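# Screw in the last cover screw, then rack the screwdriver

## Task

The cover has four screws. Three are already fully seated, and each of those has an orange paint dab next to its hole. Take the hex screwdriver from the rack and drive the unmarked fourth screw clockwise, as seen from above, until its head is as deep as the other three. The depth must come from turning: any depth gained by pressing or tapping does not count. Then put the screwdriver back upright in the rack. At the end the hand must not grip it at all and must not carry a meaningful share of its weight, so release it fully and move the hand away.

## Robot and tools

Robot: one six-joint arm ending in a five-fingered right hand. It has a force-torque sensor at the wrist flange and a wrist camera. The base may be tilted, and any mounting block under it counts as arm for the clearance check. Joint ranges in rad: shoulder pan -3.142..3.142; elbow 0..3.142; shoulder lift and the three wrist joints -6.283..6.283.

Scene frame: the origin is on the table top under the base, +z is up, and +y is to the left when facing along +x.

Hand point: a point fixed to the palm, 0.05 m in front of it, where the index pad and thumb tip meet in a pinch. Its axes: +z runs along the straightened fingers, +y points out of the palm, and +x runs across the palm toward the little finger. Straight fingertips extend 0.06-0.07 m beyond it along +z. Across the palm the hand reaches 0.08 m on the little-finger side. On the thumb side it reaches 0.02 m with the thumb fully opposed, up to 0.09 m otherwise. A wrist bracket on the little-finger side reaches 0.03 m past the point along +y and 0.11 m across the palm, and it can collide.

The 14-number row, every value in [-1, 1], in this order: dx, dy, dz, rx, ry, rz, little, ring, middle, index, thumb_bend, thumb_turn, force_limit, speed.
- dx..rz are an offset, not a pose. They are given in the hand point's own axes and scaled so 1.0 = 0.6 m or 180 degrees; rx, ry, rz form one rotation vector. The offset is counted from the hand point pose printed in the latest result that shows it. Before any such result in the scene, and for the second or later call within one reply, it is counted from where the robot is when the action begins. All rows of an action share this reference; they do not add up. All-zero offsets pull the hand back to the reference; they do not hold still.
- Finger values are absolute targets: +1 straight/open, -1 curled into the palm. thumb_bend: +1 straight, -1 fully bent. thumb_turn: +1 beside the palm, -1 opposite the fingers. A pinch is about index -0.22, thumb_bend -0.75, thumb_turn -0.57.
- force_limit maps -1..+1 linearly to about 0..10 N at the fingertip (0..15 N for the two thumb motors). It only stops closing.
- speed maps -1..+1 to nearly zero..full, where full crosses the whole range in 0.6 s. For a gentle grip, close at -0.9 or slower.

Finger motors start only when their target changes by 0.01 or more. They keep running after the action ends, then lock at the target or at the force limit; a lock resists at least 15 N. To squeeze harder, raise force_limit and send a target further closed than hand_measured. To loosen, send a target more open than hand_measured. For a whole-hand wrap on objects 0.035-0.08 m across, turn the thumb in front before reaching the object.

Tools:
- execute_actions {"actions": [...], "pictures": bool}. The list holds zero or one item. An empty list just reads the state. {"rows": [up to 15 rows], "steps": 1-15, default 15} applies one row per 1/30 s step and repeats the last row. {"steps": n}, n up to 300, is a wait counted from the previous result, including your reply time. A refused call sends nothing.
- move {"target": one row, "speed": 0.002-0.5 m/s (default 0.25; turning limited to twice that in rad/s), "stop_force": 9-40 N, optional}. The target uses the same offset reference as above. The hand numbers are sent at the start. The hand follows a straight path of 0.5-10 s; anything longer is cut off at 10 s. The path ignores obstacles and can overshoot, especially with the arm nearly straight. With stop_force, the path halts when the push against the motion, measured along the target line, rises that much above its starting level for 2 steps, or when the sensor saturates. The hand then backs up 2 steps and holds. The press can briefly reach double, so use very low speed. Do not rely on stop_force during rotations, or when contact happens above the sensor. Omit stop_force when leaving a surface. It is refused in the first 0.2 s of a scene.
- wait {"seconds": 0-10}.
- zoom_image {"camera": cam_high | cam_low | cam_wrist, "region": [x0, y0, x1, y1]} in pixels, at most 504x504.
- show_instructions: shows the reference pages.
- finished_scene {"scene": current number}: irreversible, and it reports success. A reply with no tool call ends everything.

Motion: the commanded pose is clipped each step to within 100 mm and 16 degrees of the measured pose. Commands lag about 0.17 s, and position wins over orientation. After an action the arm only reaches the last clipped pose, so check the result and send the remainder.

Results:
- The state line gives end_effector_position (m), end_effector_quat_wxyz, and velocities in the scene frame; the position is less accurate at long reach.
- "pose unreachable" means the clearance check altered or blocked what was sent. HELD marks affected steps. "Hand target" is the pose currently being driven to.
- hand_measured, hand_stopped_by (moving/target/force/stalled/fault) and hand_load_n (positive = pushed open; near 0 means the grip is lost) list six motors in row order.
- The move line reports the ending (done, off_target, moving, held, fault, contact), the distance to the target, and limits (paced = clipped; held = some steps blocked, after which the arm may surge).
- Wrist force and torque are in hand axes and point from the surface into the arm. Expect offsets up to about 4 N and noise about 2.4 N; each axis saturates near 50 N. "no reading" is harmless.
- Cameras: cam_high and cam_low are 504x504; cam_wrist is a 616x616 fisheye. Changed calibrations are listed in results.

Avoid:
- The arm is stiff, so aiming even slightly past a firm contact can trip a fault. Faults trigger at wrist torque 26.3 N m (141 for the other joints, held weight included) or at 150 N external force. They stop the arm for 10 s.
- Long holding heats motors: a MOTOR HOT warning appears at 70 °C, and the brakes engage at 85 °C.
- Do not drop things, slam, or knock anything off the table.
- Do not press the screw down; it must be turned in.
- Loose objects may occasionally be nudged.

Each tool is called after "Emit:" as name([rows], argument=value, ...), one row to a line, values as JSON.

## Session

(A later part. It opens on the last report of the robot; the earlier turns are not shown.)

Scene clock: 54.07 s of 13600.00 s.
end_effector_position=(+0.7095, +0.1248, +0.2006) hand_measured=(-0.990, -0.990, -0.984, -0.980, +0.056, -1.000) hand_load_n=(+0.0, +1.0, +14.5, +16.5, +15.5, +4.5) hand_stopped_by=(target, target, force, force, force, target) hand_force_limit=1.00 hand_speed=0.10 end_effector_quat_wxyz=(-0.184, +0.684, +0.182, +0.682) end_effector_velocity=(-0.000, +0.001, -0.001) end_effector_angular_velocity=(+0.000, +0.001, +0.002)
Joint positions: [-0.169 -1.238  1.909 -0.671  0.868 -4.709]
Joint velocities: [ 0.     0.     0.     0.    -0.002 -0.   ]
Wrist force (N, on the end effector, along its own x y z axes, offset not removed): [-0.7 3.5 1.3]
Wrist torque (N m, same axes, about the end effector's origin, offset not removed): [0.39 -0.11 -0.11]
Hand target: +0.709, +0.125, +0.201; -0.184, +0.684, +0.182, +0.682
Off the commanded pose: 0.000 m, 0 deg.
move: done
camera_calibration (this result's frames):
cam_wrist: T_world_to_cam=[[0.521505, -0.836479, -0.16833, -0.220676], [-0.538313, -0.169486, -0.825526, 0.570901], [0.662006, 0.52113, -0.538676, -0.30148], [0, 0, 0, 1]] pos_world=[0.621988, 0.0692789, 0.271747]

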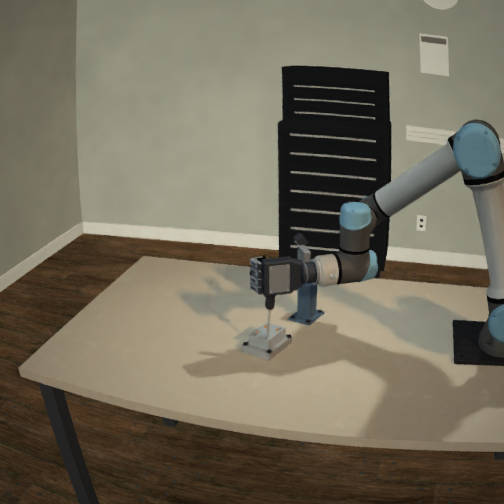

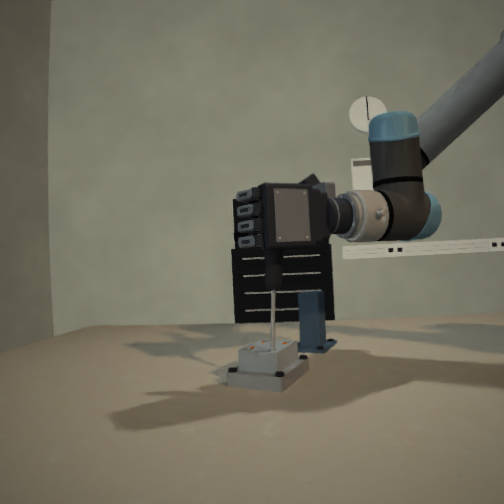

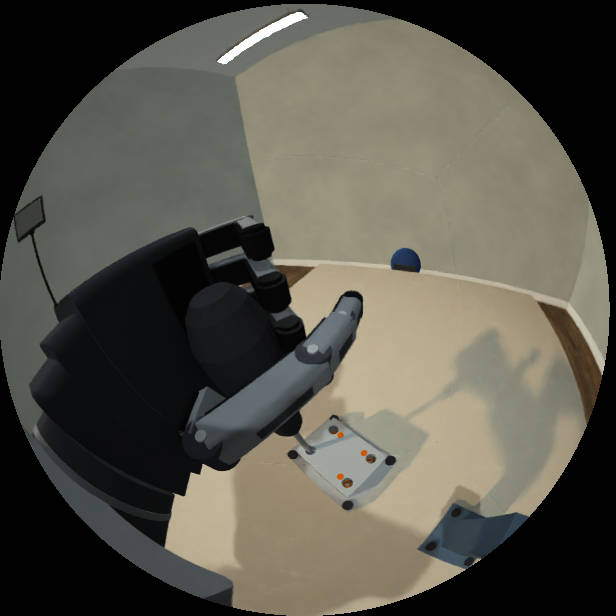

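Emit:
move(target=[-0.0003,0.0235,-0.0358,-0.1667,0,0,-0.99,-0.99,-0.99,-0.99,-0.96,-1,1,0], speed=0.1)

Emit:
move(target=[-0.0003,0.0235,-0.0358,-0.1667,0,0,-0.99,-0.99,-0.99,-0.99,-0.96,-1,1,0], speed=0.1)

Emit:
move(target=[-0.0003,0.0235,-0.0358,-0.1667,0,0,-0.99,-0.99,-0.99,-0.99,-0.96,-1,1,0], speed=0.1)

Emit:
zoom_image(camera="cam_low", region=[250,260,300,360])

Scene clock: 59.43 s of 13600.00 s.
end_effector_position=(+0.6981, +0.1020, +0.2005) hand_measured=(-0.990, -0.990, -0.984, -0.980, +0.056, -1.000) hand_load_n=(+0.0, +0.5, +15.0, +18.5, +14.5, +6.0) hand_stopped_by=(target, target, force, force, force, target) hand_force_limit=1.00 hand_speed=0.00 end_effector_quat_wxyz=(-0.001, +0.708, +0.000, +0.706) end_effector_velocity=(-0.000, -0.001, -0.000) end_effector_angular_velocity=(-0.000, +0.000, -0.016)
Joint positions: [ 0.072 -1.217  1.878 -0.66   1.631 -4.71 ]
Joint velocities: [ 0.006  0.004 -0.006  0.002  0.022  0.   ]
Wrist force (N, on the end effector, along its own x y z axes, offset not removed): [1.4 3.1 2.1]
Wrist torque (N m, same axes, about the end effector's origin, offset not removed): [0.22 0.09 -0.13]
Hand target: +0.698, +0.102, +0.200; -0.000, +0.708, -0.001, +0.706
Off the commanded pose: 0.000 m, 0 deg.
move: done
camera_calibration (this result's frames):
cam_wrist: T_world_to_cam=[[0.0351432, -0.985217, -0.167667, 0.120738], [-0.551466, 0.120799, -0.825405, 0.540348], [0.833457, 0.12147, -0.539068, -0.360983], [0, 0, 0, 1]] pos_world=[0.594604, 0.0975284, 0.271655]

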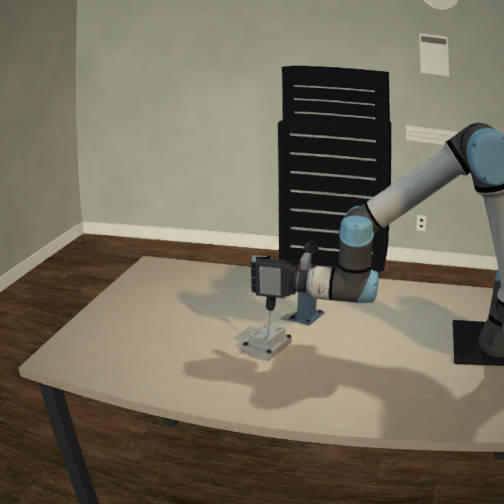

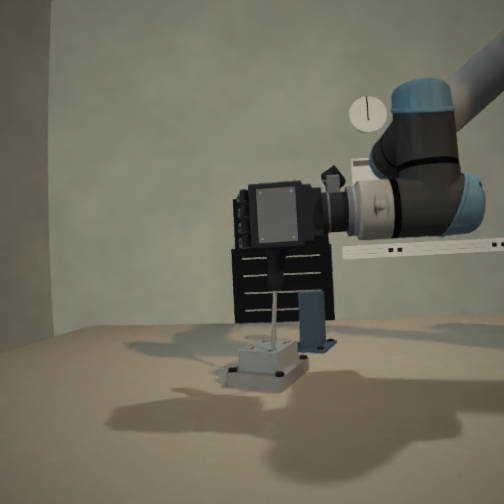

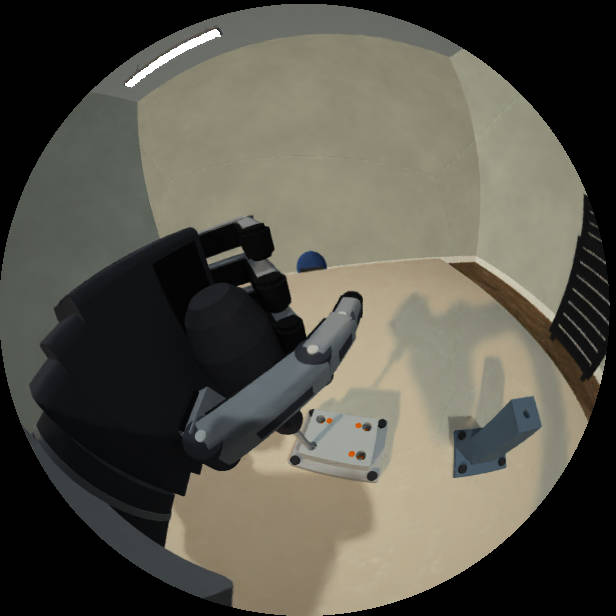

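Scene clock: 62.30 s of 13600.00 s.
end_effector_position=(+0.6803, +0.0904, +0.2003) hand_measured=(-0.990, -0.990, -0.984, -0.980, +0.056, -1.000) hand_load_n=(+0.0, +0.0, +15.0, +20.5, +13.5, +9.5) hand_stopped_by=(target, target, force, force, force, target) hand_force_limit=1.00 hand_speed=0.00 end_effector_quat_wxyz=(+0.151, +0.691, -0.152, +0.690) end_effector_velocity=(-0.000, -0.001, -0.000) end_effector_angular_velocity=(+0.000, -0.000, -0.002)
Joint positions: [ 0.242 -1.088  1.68  -0.59   2.234 -4.709]
Joint velocities: [-0.001 -0.     0.001 -0.001  0.001  0.   ]
Wrist force (N, on the end effector, along its own x y z axes, offset not removed): [-0.9 4.7 4.4]
Wrist torque (N m, same axes, about the end effector's origin, offset not removed): [0.48 0.48 -0.19]
Hand target: +0.680, +0.090, +0.200; +0.151, +0.691, -0.152, +0.690
Off the commanded pose: 0.004 m, 5 deg.
move: held; limits=held; held on 15 of 86 steps, including the last
pose unreachable: on one or more control steps of this call an arm could not follow its commanded pose, so it was not sent that pose on those steps. On the call's last step it was still not sent that pose. It may still have moved: this result reports where it is.
cause: the commanded pose would bring two parts of the arm too close to each other (joints 4 (wrist 1) to 6 (wrist 3) lie between them).
camera_calibration (this result's frames):
cam_wrist: T_world_to_cam=[[-0.38228, -0.908816, -0.167078, 0.38689], [-0.449563, 0.340889, -0.825644, 0.442615], [0.807313, -0.240516, -0.538885, -0.294359], [0, 0, 0, 1]] pos_world=[0.584524, 0.129931, 0.271457]

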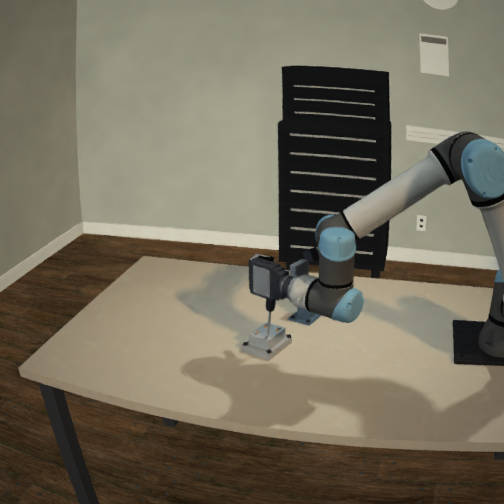

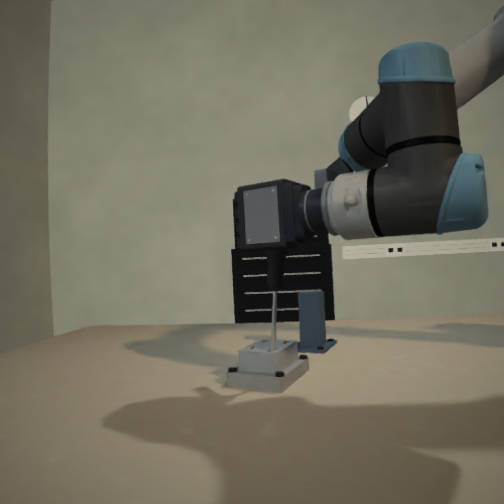

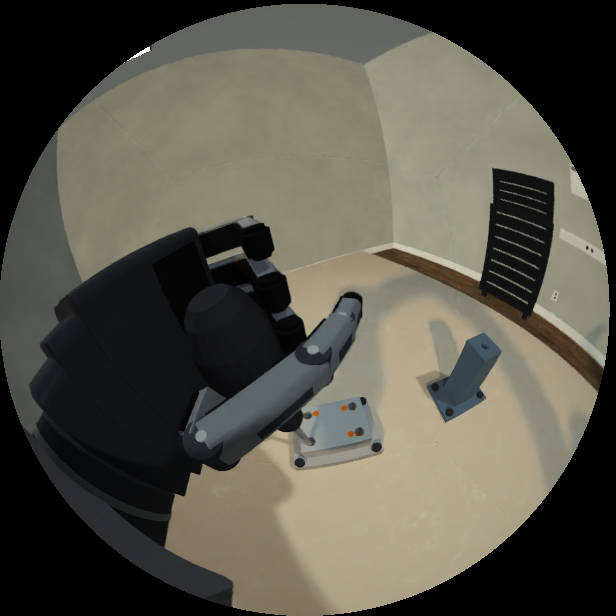

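Scene clock: 65.17 s of 13600.00 s.
end_effector_position=(+0.6801, +0.0903, +0.2003) hand_measured=(-0.990, -0.990, -0.984, -0.980, +0.056, -1.000) hand_load_n=(+0.0, +0.0, +15.0, +20.5, +13.5, +9.5) hand_stopped_by=(target, target, force, force, force, target) hand_force_limit=1.00 hand_speed=0.00 end_effector_quat_wxyz=(+0.152, +0.691, -0.153, +0.690) end_effector_velocity=(-0.000, -0.000, +0.000) end_effector_angular_velocity=(+0.000, +0.000, -0.001)
Joint positions: [ 0.242 -1.088  1.679 -0.59   2.236 -4.709]
Joint velocities: [ 0.    -0.    -0.     0.     0.001  0.   ]
Wrist force (N, on the end effector, along its own x y z axes, offset not removed): [-0.6 4.9 3.9]
Wrist torque (N m, same axes, about the end effector's origin, offset not removed): [0.48 0.54 -0.16]
Hand target: +0.680, +0.090, +0.200; +0.152, +0.691, -0.153, +0.690
Off the commanded pose: 0.026 m, 30 deg; orientation clipped at the last step of the last action.
move: held; limits=paced,held; held on 80 of 86 steps, including the last
pose unreachable: on one or more control steps of this call an arm could not follow its commanded pose, so it was not sent that pose on those steps. On the call's last step it was still not sent that pose. It may still have moved: this result reports where it is.
cause: the commanded pose would bring two parts of the arm too close to each other (joints 4 (wrist 1) to 6 (wrist 3) lie between them).
camera_calibration (this result's frames):
cam_wrist: T_world_to_cam=[[-0.383922, -0.908106, -0.167176, 0.387777], [-0.448791, 0.341744, -0.82571, 0.441995], [0.806964, -0.241981, -0.538753, -0.293916], [0, 0, 0, 1]] pos_world=[0.584419, 0.129971, 0.271439]

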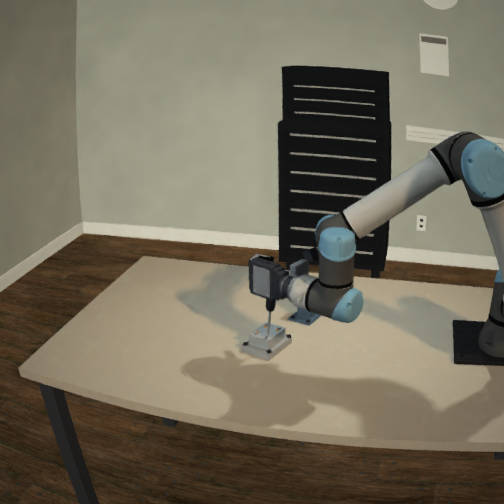

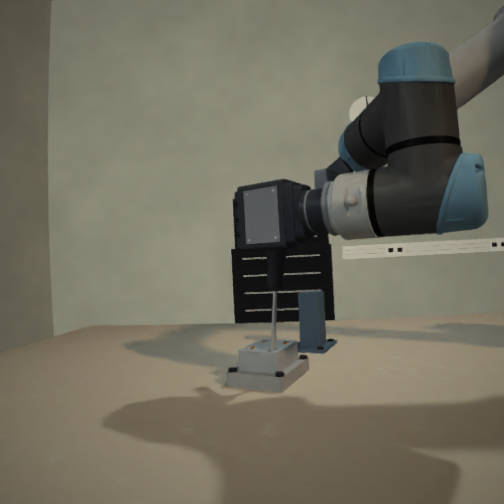

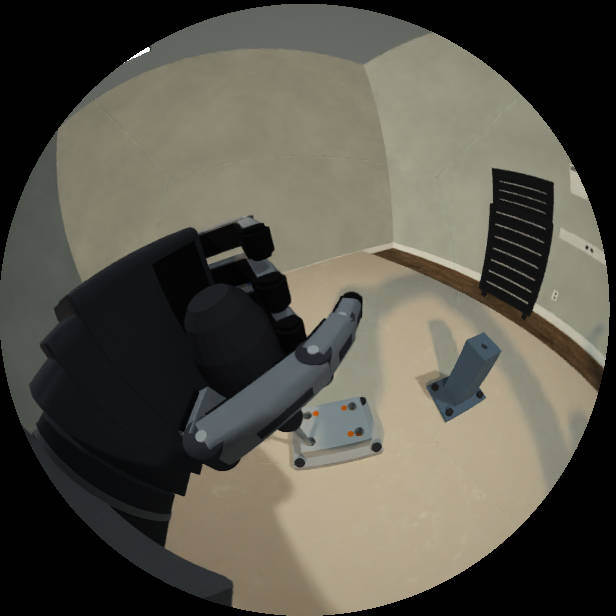

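Region (250, 260, 300, 360) of cam_low's 504x504 image, scaled by 5.040, with more detail than that image has.

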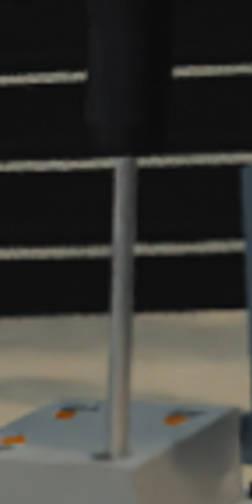

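Emit:
move(target=[0,0,0,0,0,0,0.2,0.2,0.2,0.2,0.6,-1,1,0.7])

Emit:
move(target=[0,-0.0877,0.0144,0.361,0,0,0.2,0.2,0.2,0.2,0.6,-1,1,0.5], speed=0.15)

Emit:
move(target=[0,0,0,0,0,0,-0.99,-0.99,-0.99,-0.99,0.6,-1,1,0.6])

Emit:
move(target=[0,0,0,0,0,0,-0.99,-0.99,-0.99,-0.99,-0.96,-1,1,0.1])

Emit:
move(target=[-0.0003,0.0235,-0.0358,-0.1667,0,0,-0.99,-0.99,-0.99,-0.99,-0.96,-1,1,0], speed=0.15)

Emit:
move(target=[-0.0003,0.0235,-0.0358,-0.1667,0,0,-0.99,-0.99,-0.99,-0.99,-0.96,-1,1,0], speed=0.15)

Emit:
zoom_image(camera="cam_low", region=[250,260,300,360])

Scene clock: 68.53 s of 13600.00 s.
end_effector_position=(+0.6801, +0.0903, +0.2003) hand_measured=(+0.200, +0.200, +0.200, +0.200, +0.600, -1.000) hand_load_n=(+0.0, +0.0, +0.0, +0.0, +0.0, +0.0) hand_stopped_by=(target, target, target, target, target, target) hand_force_limit=1.00 hand_speed=0.70 end_effector_quat_wxyz=(+0.152, +0.691, -0.153, +0.690) end_effector_velocity=(+0.000, +0.000, +0.001) end_effector_angular_velocity=(+0.000, -0.002, -0.000)
Joint positions: [ 0.242 -1.088  1.679 -0.59   2.236 -4.709]
Joint velocities: [ 0.    -0.    -0.001 -0.     0.     0.   ]
Wrist force (N, on the end effector, along its own x y z axes, offset not removed): [0.5 3.1 0.5]
Wrist torque (N m, same axes, about the end effector's origin, offset not removed): [0.53 -0.07 0.13]
Hand target: +0.680, +0.090, +0.200; +0.152, +0.691, -0.153, +0.690
Off the commanded pose: 0.000 m, 0 deg.
move: done
camera_calibration (this result's frames):
cam_wrist: T_world_to_cam=[[-0.383905, -0.908113, -0.167176, 0.387771], [-0.448798, 0.341736, -0.82571, 0.442], [0.806968, -0.241966, -0.538753, -0.293922], [0, 0, 0, 1]] pos_world=[0.584422, 0.129973, 0.271439]

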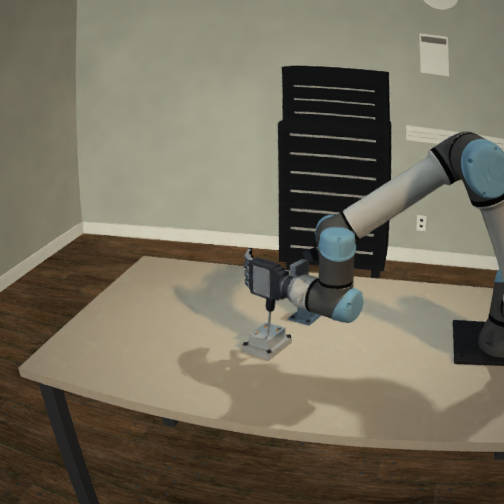

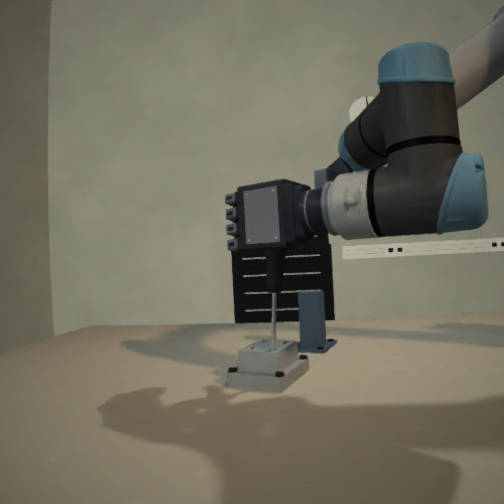

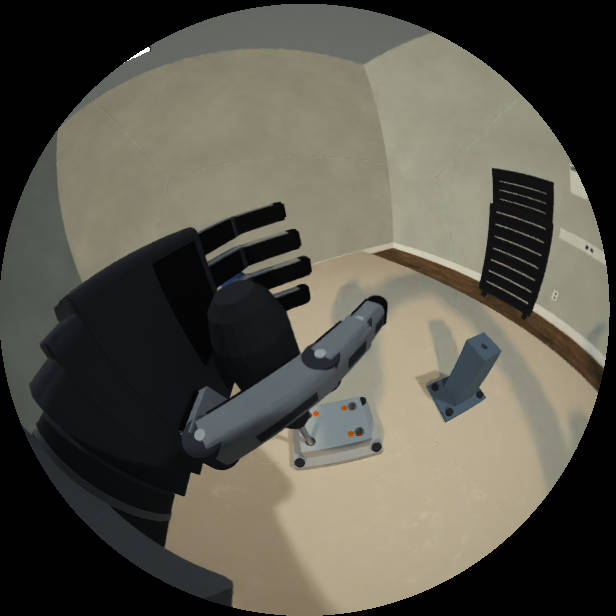

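Scene clock: 72.80 s of 13600.00 s.
end_effector_position=(+0.7097, +0.1342, +0.2003) hand_measured=(+0.200, +0.200, +0.200, +0.200, +0.600, -1.000) hand_load_n=(+0.0, +0.0, +0.0, +0.0, +0.0, +0.0) hand_stopped_by=(target, target, target, target, target, target) hand_force_limit=1.00 hand_speed=0.50 end_effector_quat_wxyz=(-0.242, +0.665, +0.241, +0.664) end_effector_velocity=(+0.000, +0.001, -0.000) end_effector_angular_velocity=(+0.000, +0.001, +0.017)
Joint positions: [-0.231 -1.209  1.868 -0.661  0.631 -4.709]
Joint velocities: [-0.005  0.005 -0.007  0.004 -0.022 -0.   ]
Wrist force (N, on the end effector, along its own x y z axes, offset not removed): [0.4 2.3 1.8]
Wrist torque (N m, same axes, about the end effector's origin, offset not removed): [0.29 -0.09 0.11]
Hand target: +0.710, +0.134, +0.200; -0.243, +0.665, +0.242, +0.664
Off the commanded pose: 0.000 m, 0 deg.
move: done
camera_calibration (this result's frames):
cam_wrist: T_world_to_cam=[[0.65892, -0.733178, -0.168151, -0.324387], [-0.500177, -0.260093, -0.825939, 0.557512], [0.561825, 0.628333, -0.538099, -0.250135], [0, 0, 0, 1]] pos_world=[0.633132, 0.0643396, 0.271327]

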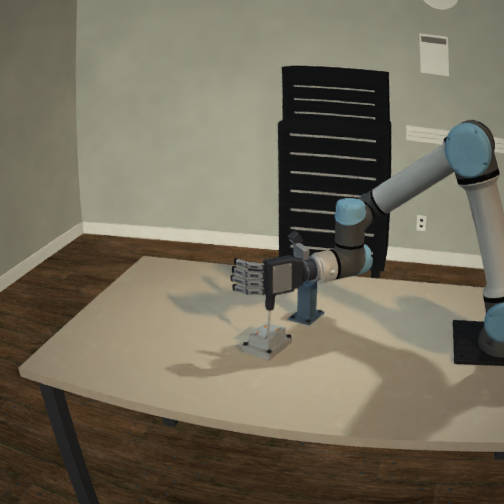

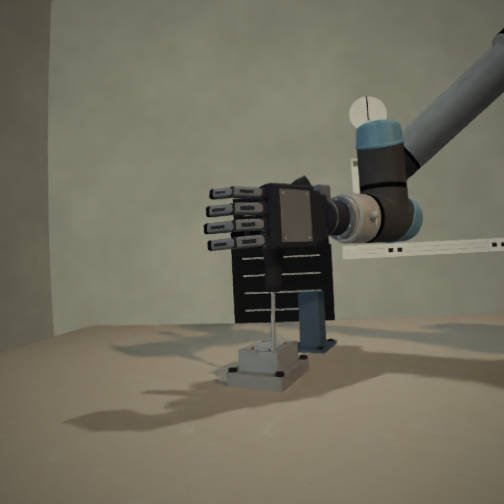

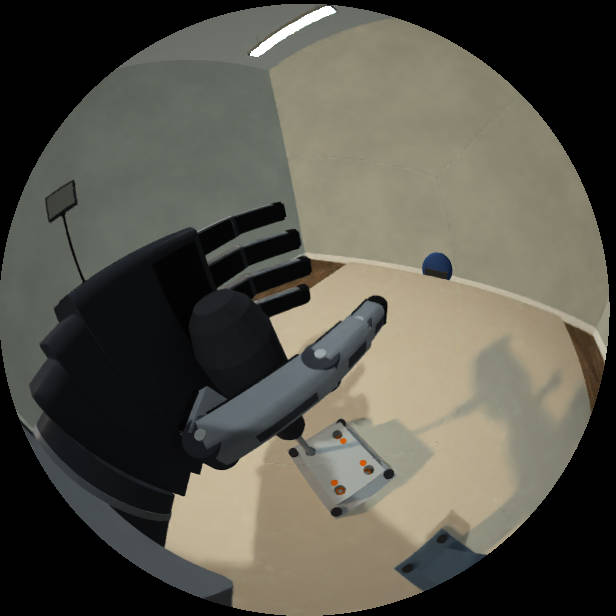

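Scene clock: 73.53 s of 13600.00 s.
end_effector_position=(+0.7098, +0.1341, +0.2003) hand_measured=(-0.990, -0.990, -0.986, -0.982, +0.600, -1.000) hand_load_n=(+0.0, +0.0, +9.0, +11.0, +1.0, +0.5) hand_stopped_by=(target, target, target, force, target, target) hand_force_limit=1.00 hand_speed=0.60 end_effector_quat_wxyz=(-0.242, +0.665, +0.241, +0.664) end_effector_velocity=(-0.000, +0.000, -0.000) end_effector_angular_velocity=(-0.000, -0.000, -0.001)
Joint positions: [-0.231 -1.209  1.868 -0.661  0.631 -4.709]
Joint velocities: [ 0.001 -0.     0.    -0.     0.001 -0.   ]
Wrist force (N, on the end effector, along its own x y z axes, offset not removed): [0.4 1.8 1.2]
Wrist torque (N m, same axes, about the end effector's origin, offset not removed): [0.30 -0.06 -0.09]
Hand target: +0.710, +0.134, +0.200; -0.242, +0.665, +0.241, +0.664
Off the commanded pose: 0.000 m, 0 deg.
move: done
camera_calibration (this result's frames):
cam_wrist: T_world_to_cam=[[0.658845, -0.733248, -0.168141, -0.324415], [-0.500194, -0.260043, -0.825944, 0.557555], [0.561898, 0.628272, -0.538094, -0.250132], [0, 0, 0, 1]] pos_world=[0.633173, 0.0642629, 0.271367]

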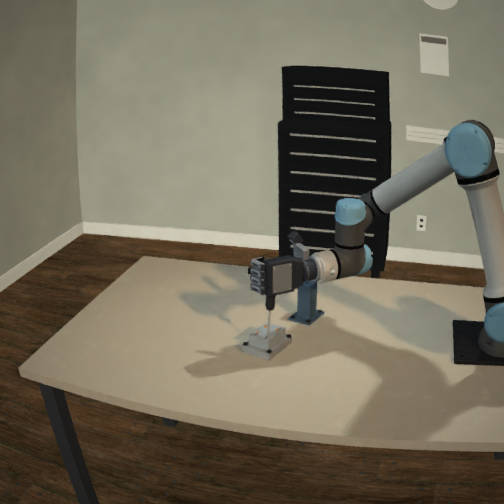

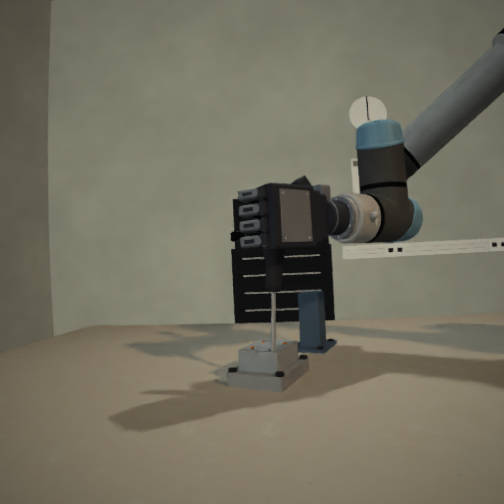

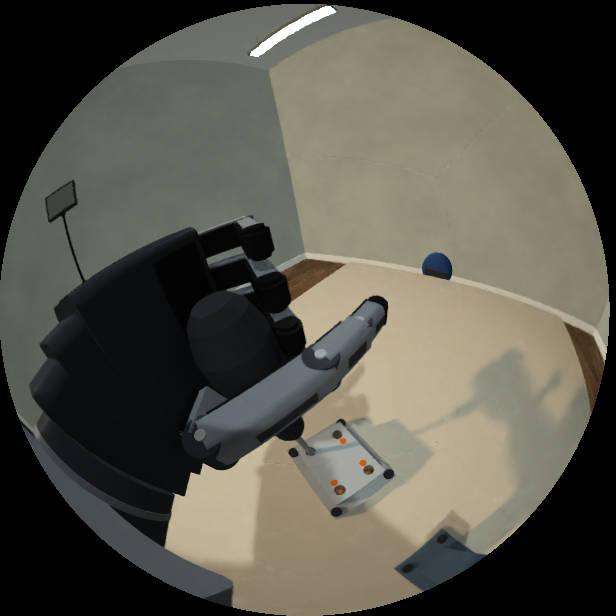

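Scene clock: 74.27 s of 13600.00 s.
end_effector_position=(+0.7098, +0.1341, +0.2003) hand_measured=(-0.990, -0.990, -0.986, -0.980, +0.128, -1.000) hand_load_n=(+0.0, +0.0, +11.5, +14.5, +14.5, +3.0) hand_stopped_by=(target, target, target, force, force, target) hand_force_limit=1.00 hand_speed=0.10 end_effector_quat_wxyz=(-0.242, +0.665, +0.241, +0.664) end_effector_velocity=(+0.000, -0.000, +0.000) end_effector_angular_velocity=(-0.000, -0.001, +0.001)
Joint positions: [-0.231 -1.209  1.868 -0.661  0.631 -4.709]
Joint velocities: [-0.    -0.    -0.     0.    -0.001  0.   ]
Wrist force (N, on the end effector, along its own x y z axes, offset not removed): [3.4 4.3 0.2]
Wrist torque (N m, same axes, about the end effector's origin, offset not removed): [0.55 -0.29 -0.04]
Hand target: +0.710, +0.134, +0.200; -0.242, +0.665, +0.241, +0.664
Off the commanded pose: 0.000 m, 0 deg.
move: done
camera_calibration (this result's frames):
cam_wrist: T_world_to_cam=[[0.658858, -0.733242, -0.168115, -0.324416], [-0.500167, -0.260055, -0.825957, 0.557545], [0.561907, 0.628274, -0.538082, -0.250142], [0, 0, 0, 1]] pos_world=[0.633165, 0.0642745, 0.271372]

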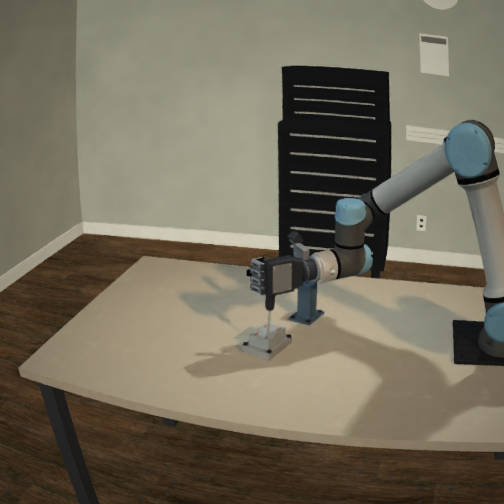

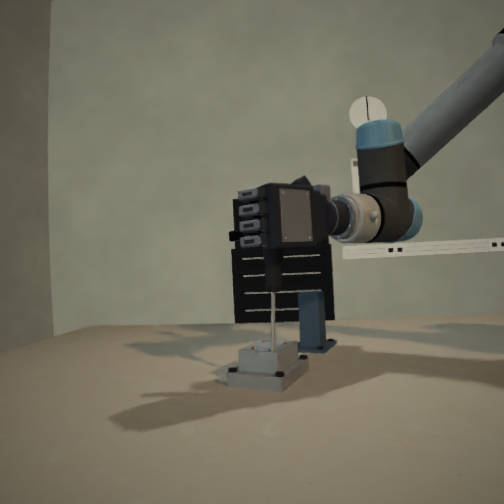

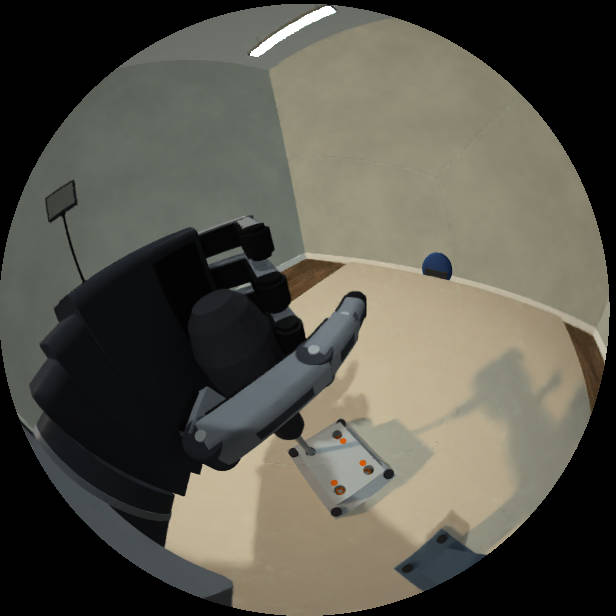

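Scene clock: 76.50 s of 13600.00 s.
end_effector_position=(+0.7025, +0.1097, +0.2002) hand_measured=(-0.990, -0.990, -0.986, -0.980, +0.128, -1.000) hand_load_n=(+0.0, +0.0, +12.5, +19.0, +12.0, +7.0) hand_stopped_by=(target, target, target, force, force, target) hand_force_limit=1.00 hand_speed=0.00 end_effector_quat_wxyz=(-0.063, +0.705, +0.062, +0.704) end_effector_velocity=(+0.000, -0.000, +0.000) end_effector_angular_velocity=(-0.001, -0.001, -0.015)
Joint positions: [-0.009 -1.243  1.918 -0.675  1.375 -4.709]
Joint velocities: [ 0.009  0.003 -0.004  0.001  0.024 -0.001]
Wrist force (N, on the end effector, along its own x y z axes, offset not removed): [1.7 5.1 3.2]
Wrist torque (N m, same axes, about the end effector's origin, offset not removed): [0.53 0.19 -0.18]
Hand target: +0.703, +0.110, +0.200; -0.062, +0.705, +0.061, +0.704
Off the commanded pose: 0.000 m, 0 deg.
move: done
camera_calibration (this result's frames):
cam_wrist: T_world_to_cam=[[0.205952, -0.964037, -0.167975, 0.00590754], [-0.563483, 0.0235073, -0.825793, 0.560787], [0.800044, 0.264725, -0.538377, -0.358132], [0, 0, 0, 1]] pos_world=[0.601299, 0.0873188, 0.271277]

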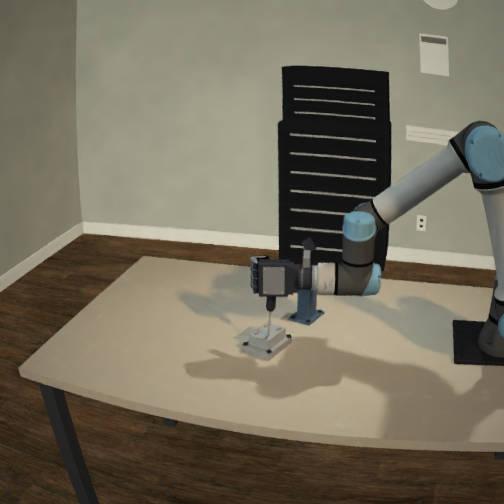

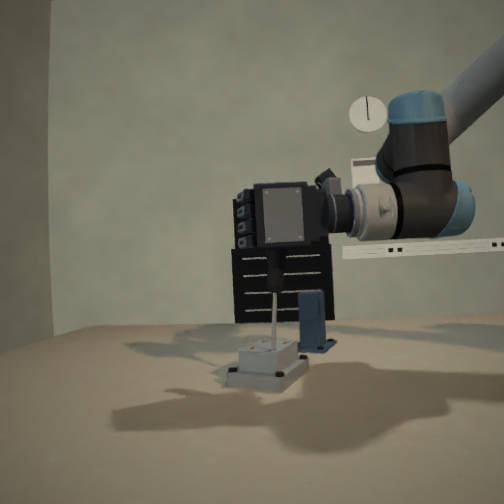

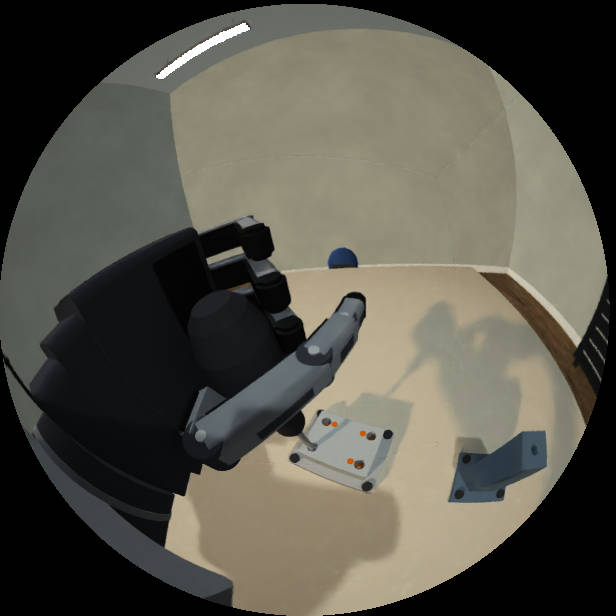

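Scene clock: 78.73 s of 13600.00 s.
end_effector_position=(+0.6840, +0.0922, +0.2000) hand_measured=(-0.990, -0.990, -0.986, -0.980, +0.128, -1.000) hand_load_n=(+0.0, +0.0, +12.5, +21.0, +10.5, +13.5) hand_stopped_by=(target, target, target, force, force, target) hand_force_limit=1.00 hand_speed=0.00 end_effector_quat_wxyz=(+0.121, +0.697, -0.122, +0.696) end_effector_velocity=(-0.000, -0.001, -0.000) end_effector_angular_velocity=(+0.000, +0.001, -0.017)
Joint positions: [ 0.214 -1.12   1.732 -0.611  2.12  -4.709]
Joint velocities: [ 0.004  0.006 -0.011  0.006  0.022  0.   ]
Wrist force (N, on the end effector, along its own x y z axes, offset not removed): [-4.7 0.6 6.1]
Wrist torque (N m, same axes, about the end effector's origin, offset not removed): [0.14 0.89 0.15]
Hand target: +0.684, +0.092, +0.200; +0.122, +0.697, -0.123, +0.696
Off the commanded pose: 0.000 m, 0 deg.
move: done
camera_calibration (this result's frames):
cam_wrist: T_world_to_cam=[[-0.301777, -0.938534, -0.167586, 0.337622], [-0.477191, 0.300873, -0.82569, 0.465996], [0.82536, -0.169204, -0.538656, -0.316045], [0, 0, 0, 1]] pos_world=[0.585107, 0.123188, 0.27111]

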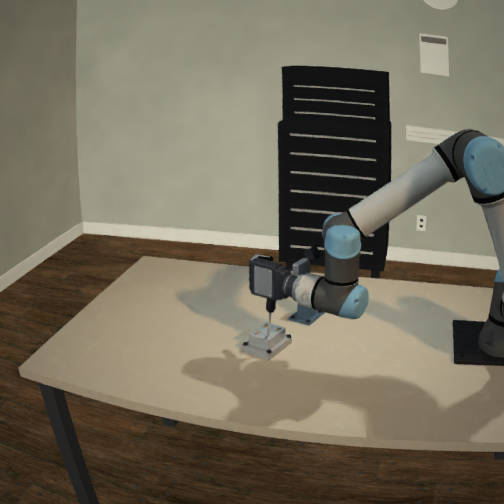

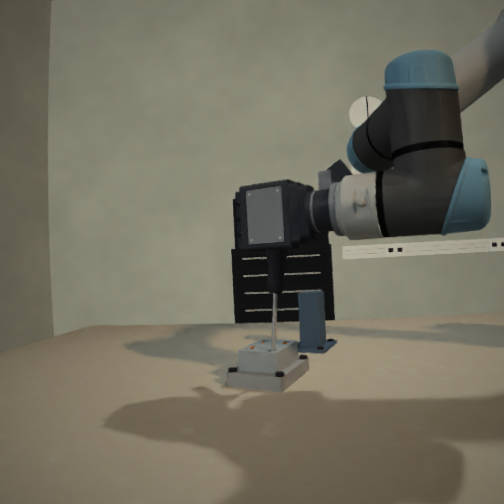

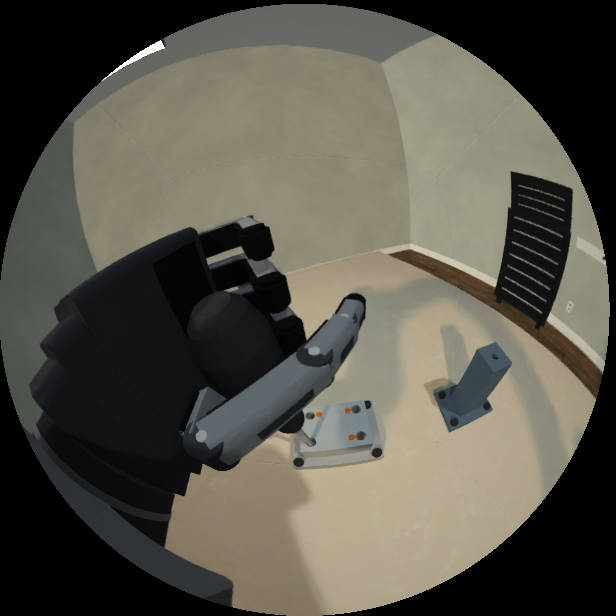

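Region (250, 260, 300, 360) of cam_low's 504x504 image, scaled by 5.040, with more detail than that image has.

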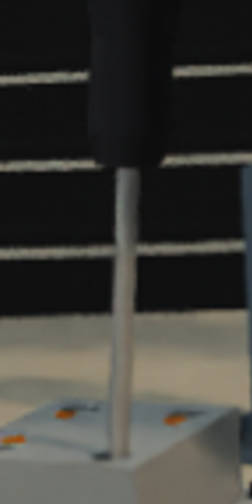

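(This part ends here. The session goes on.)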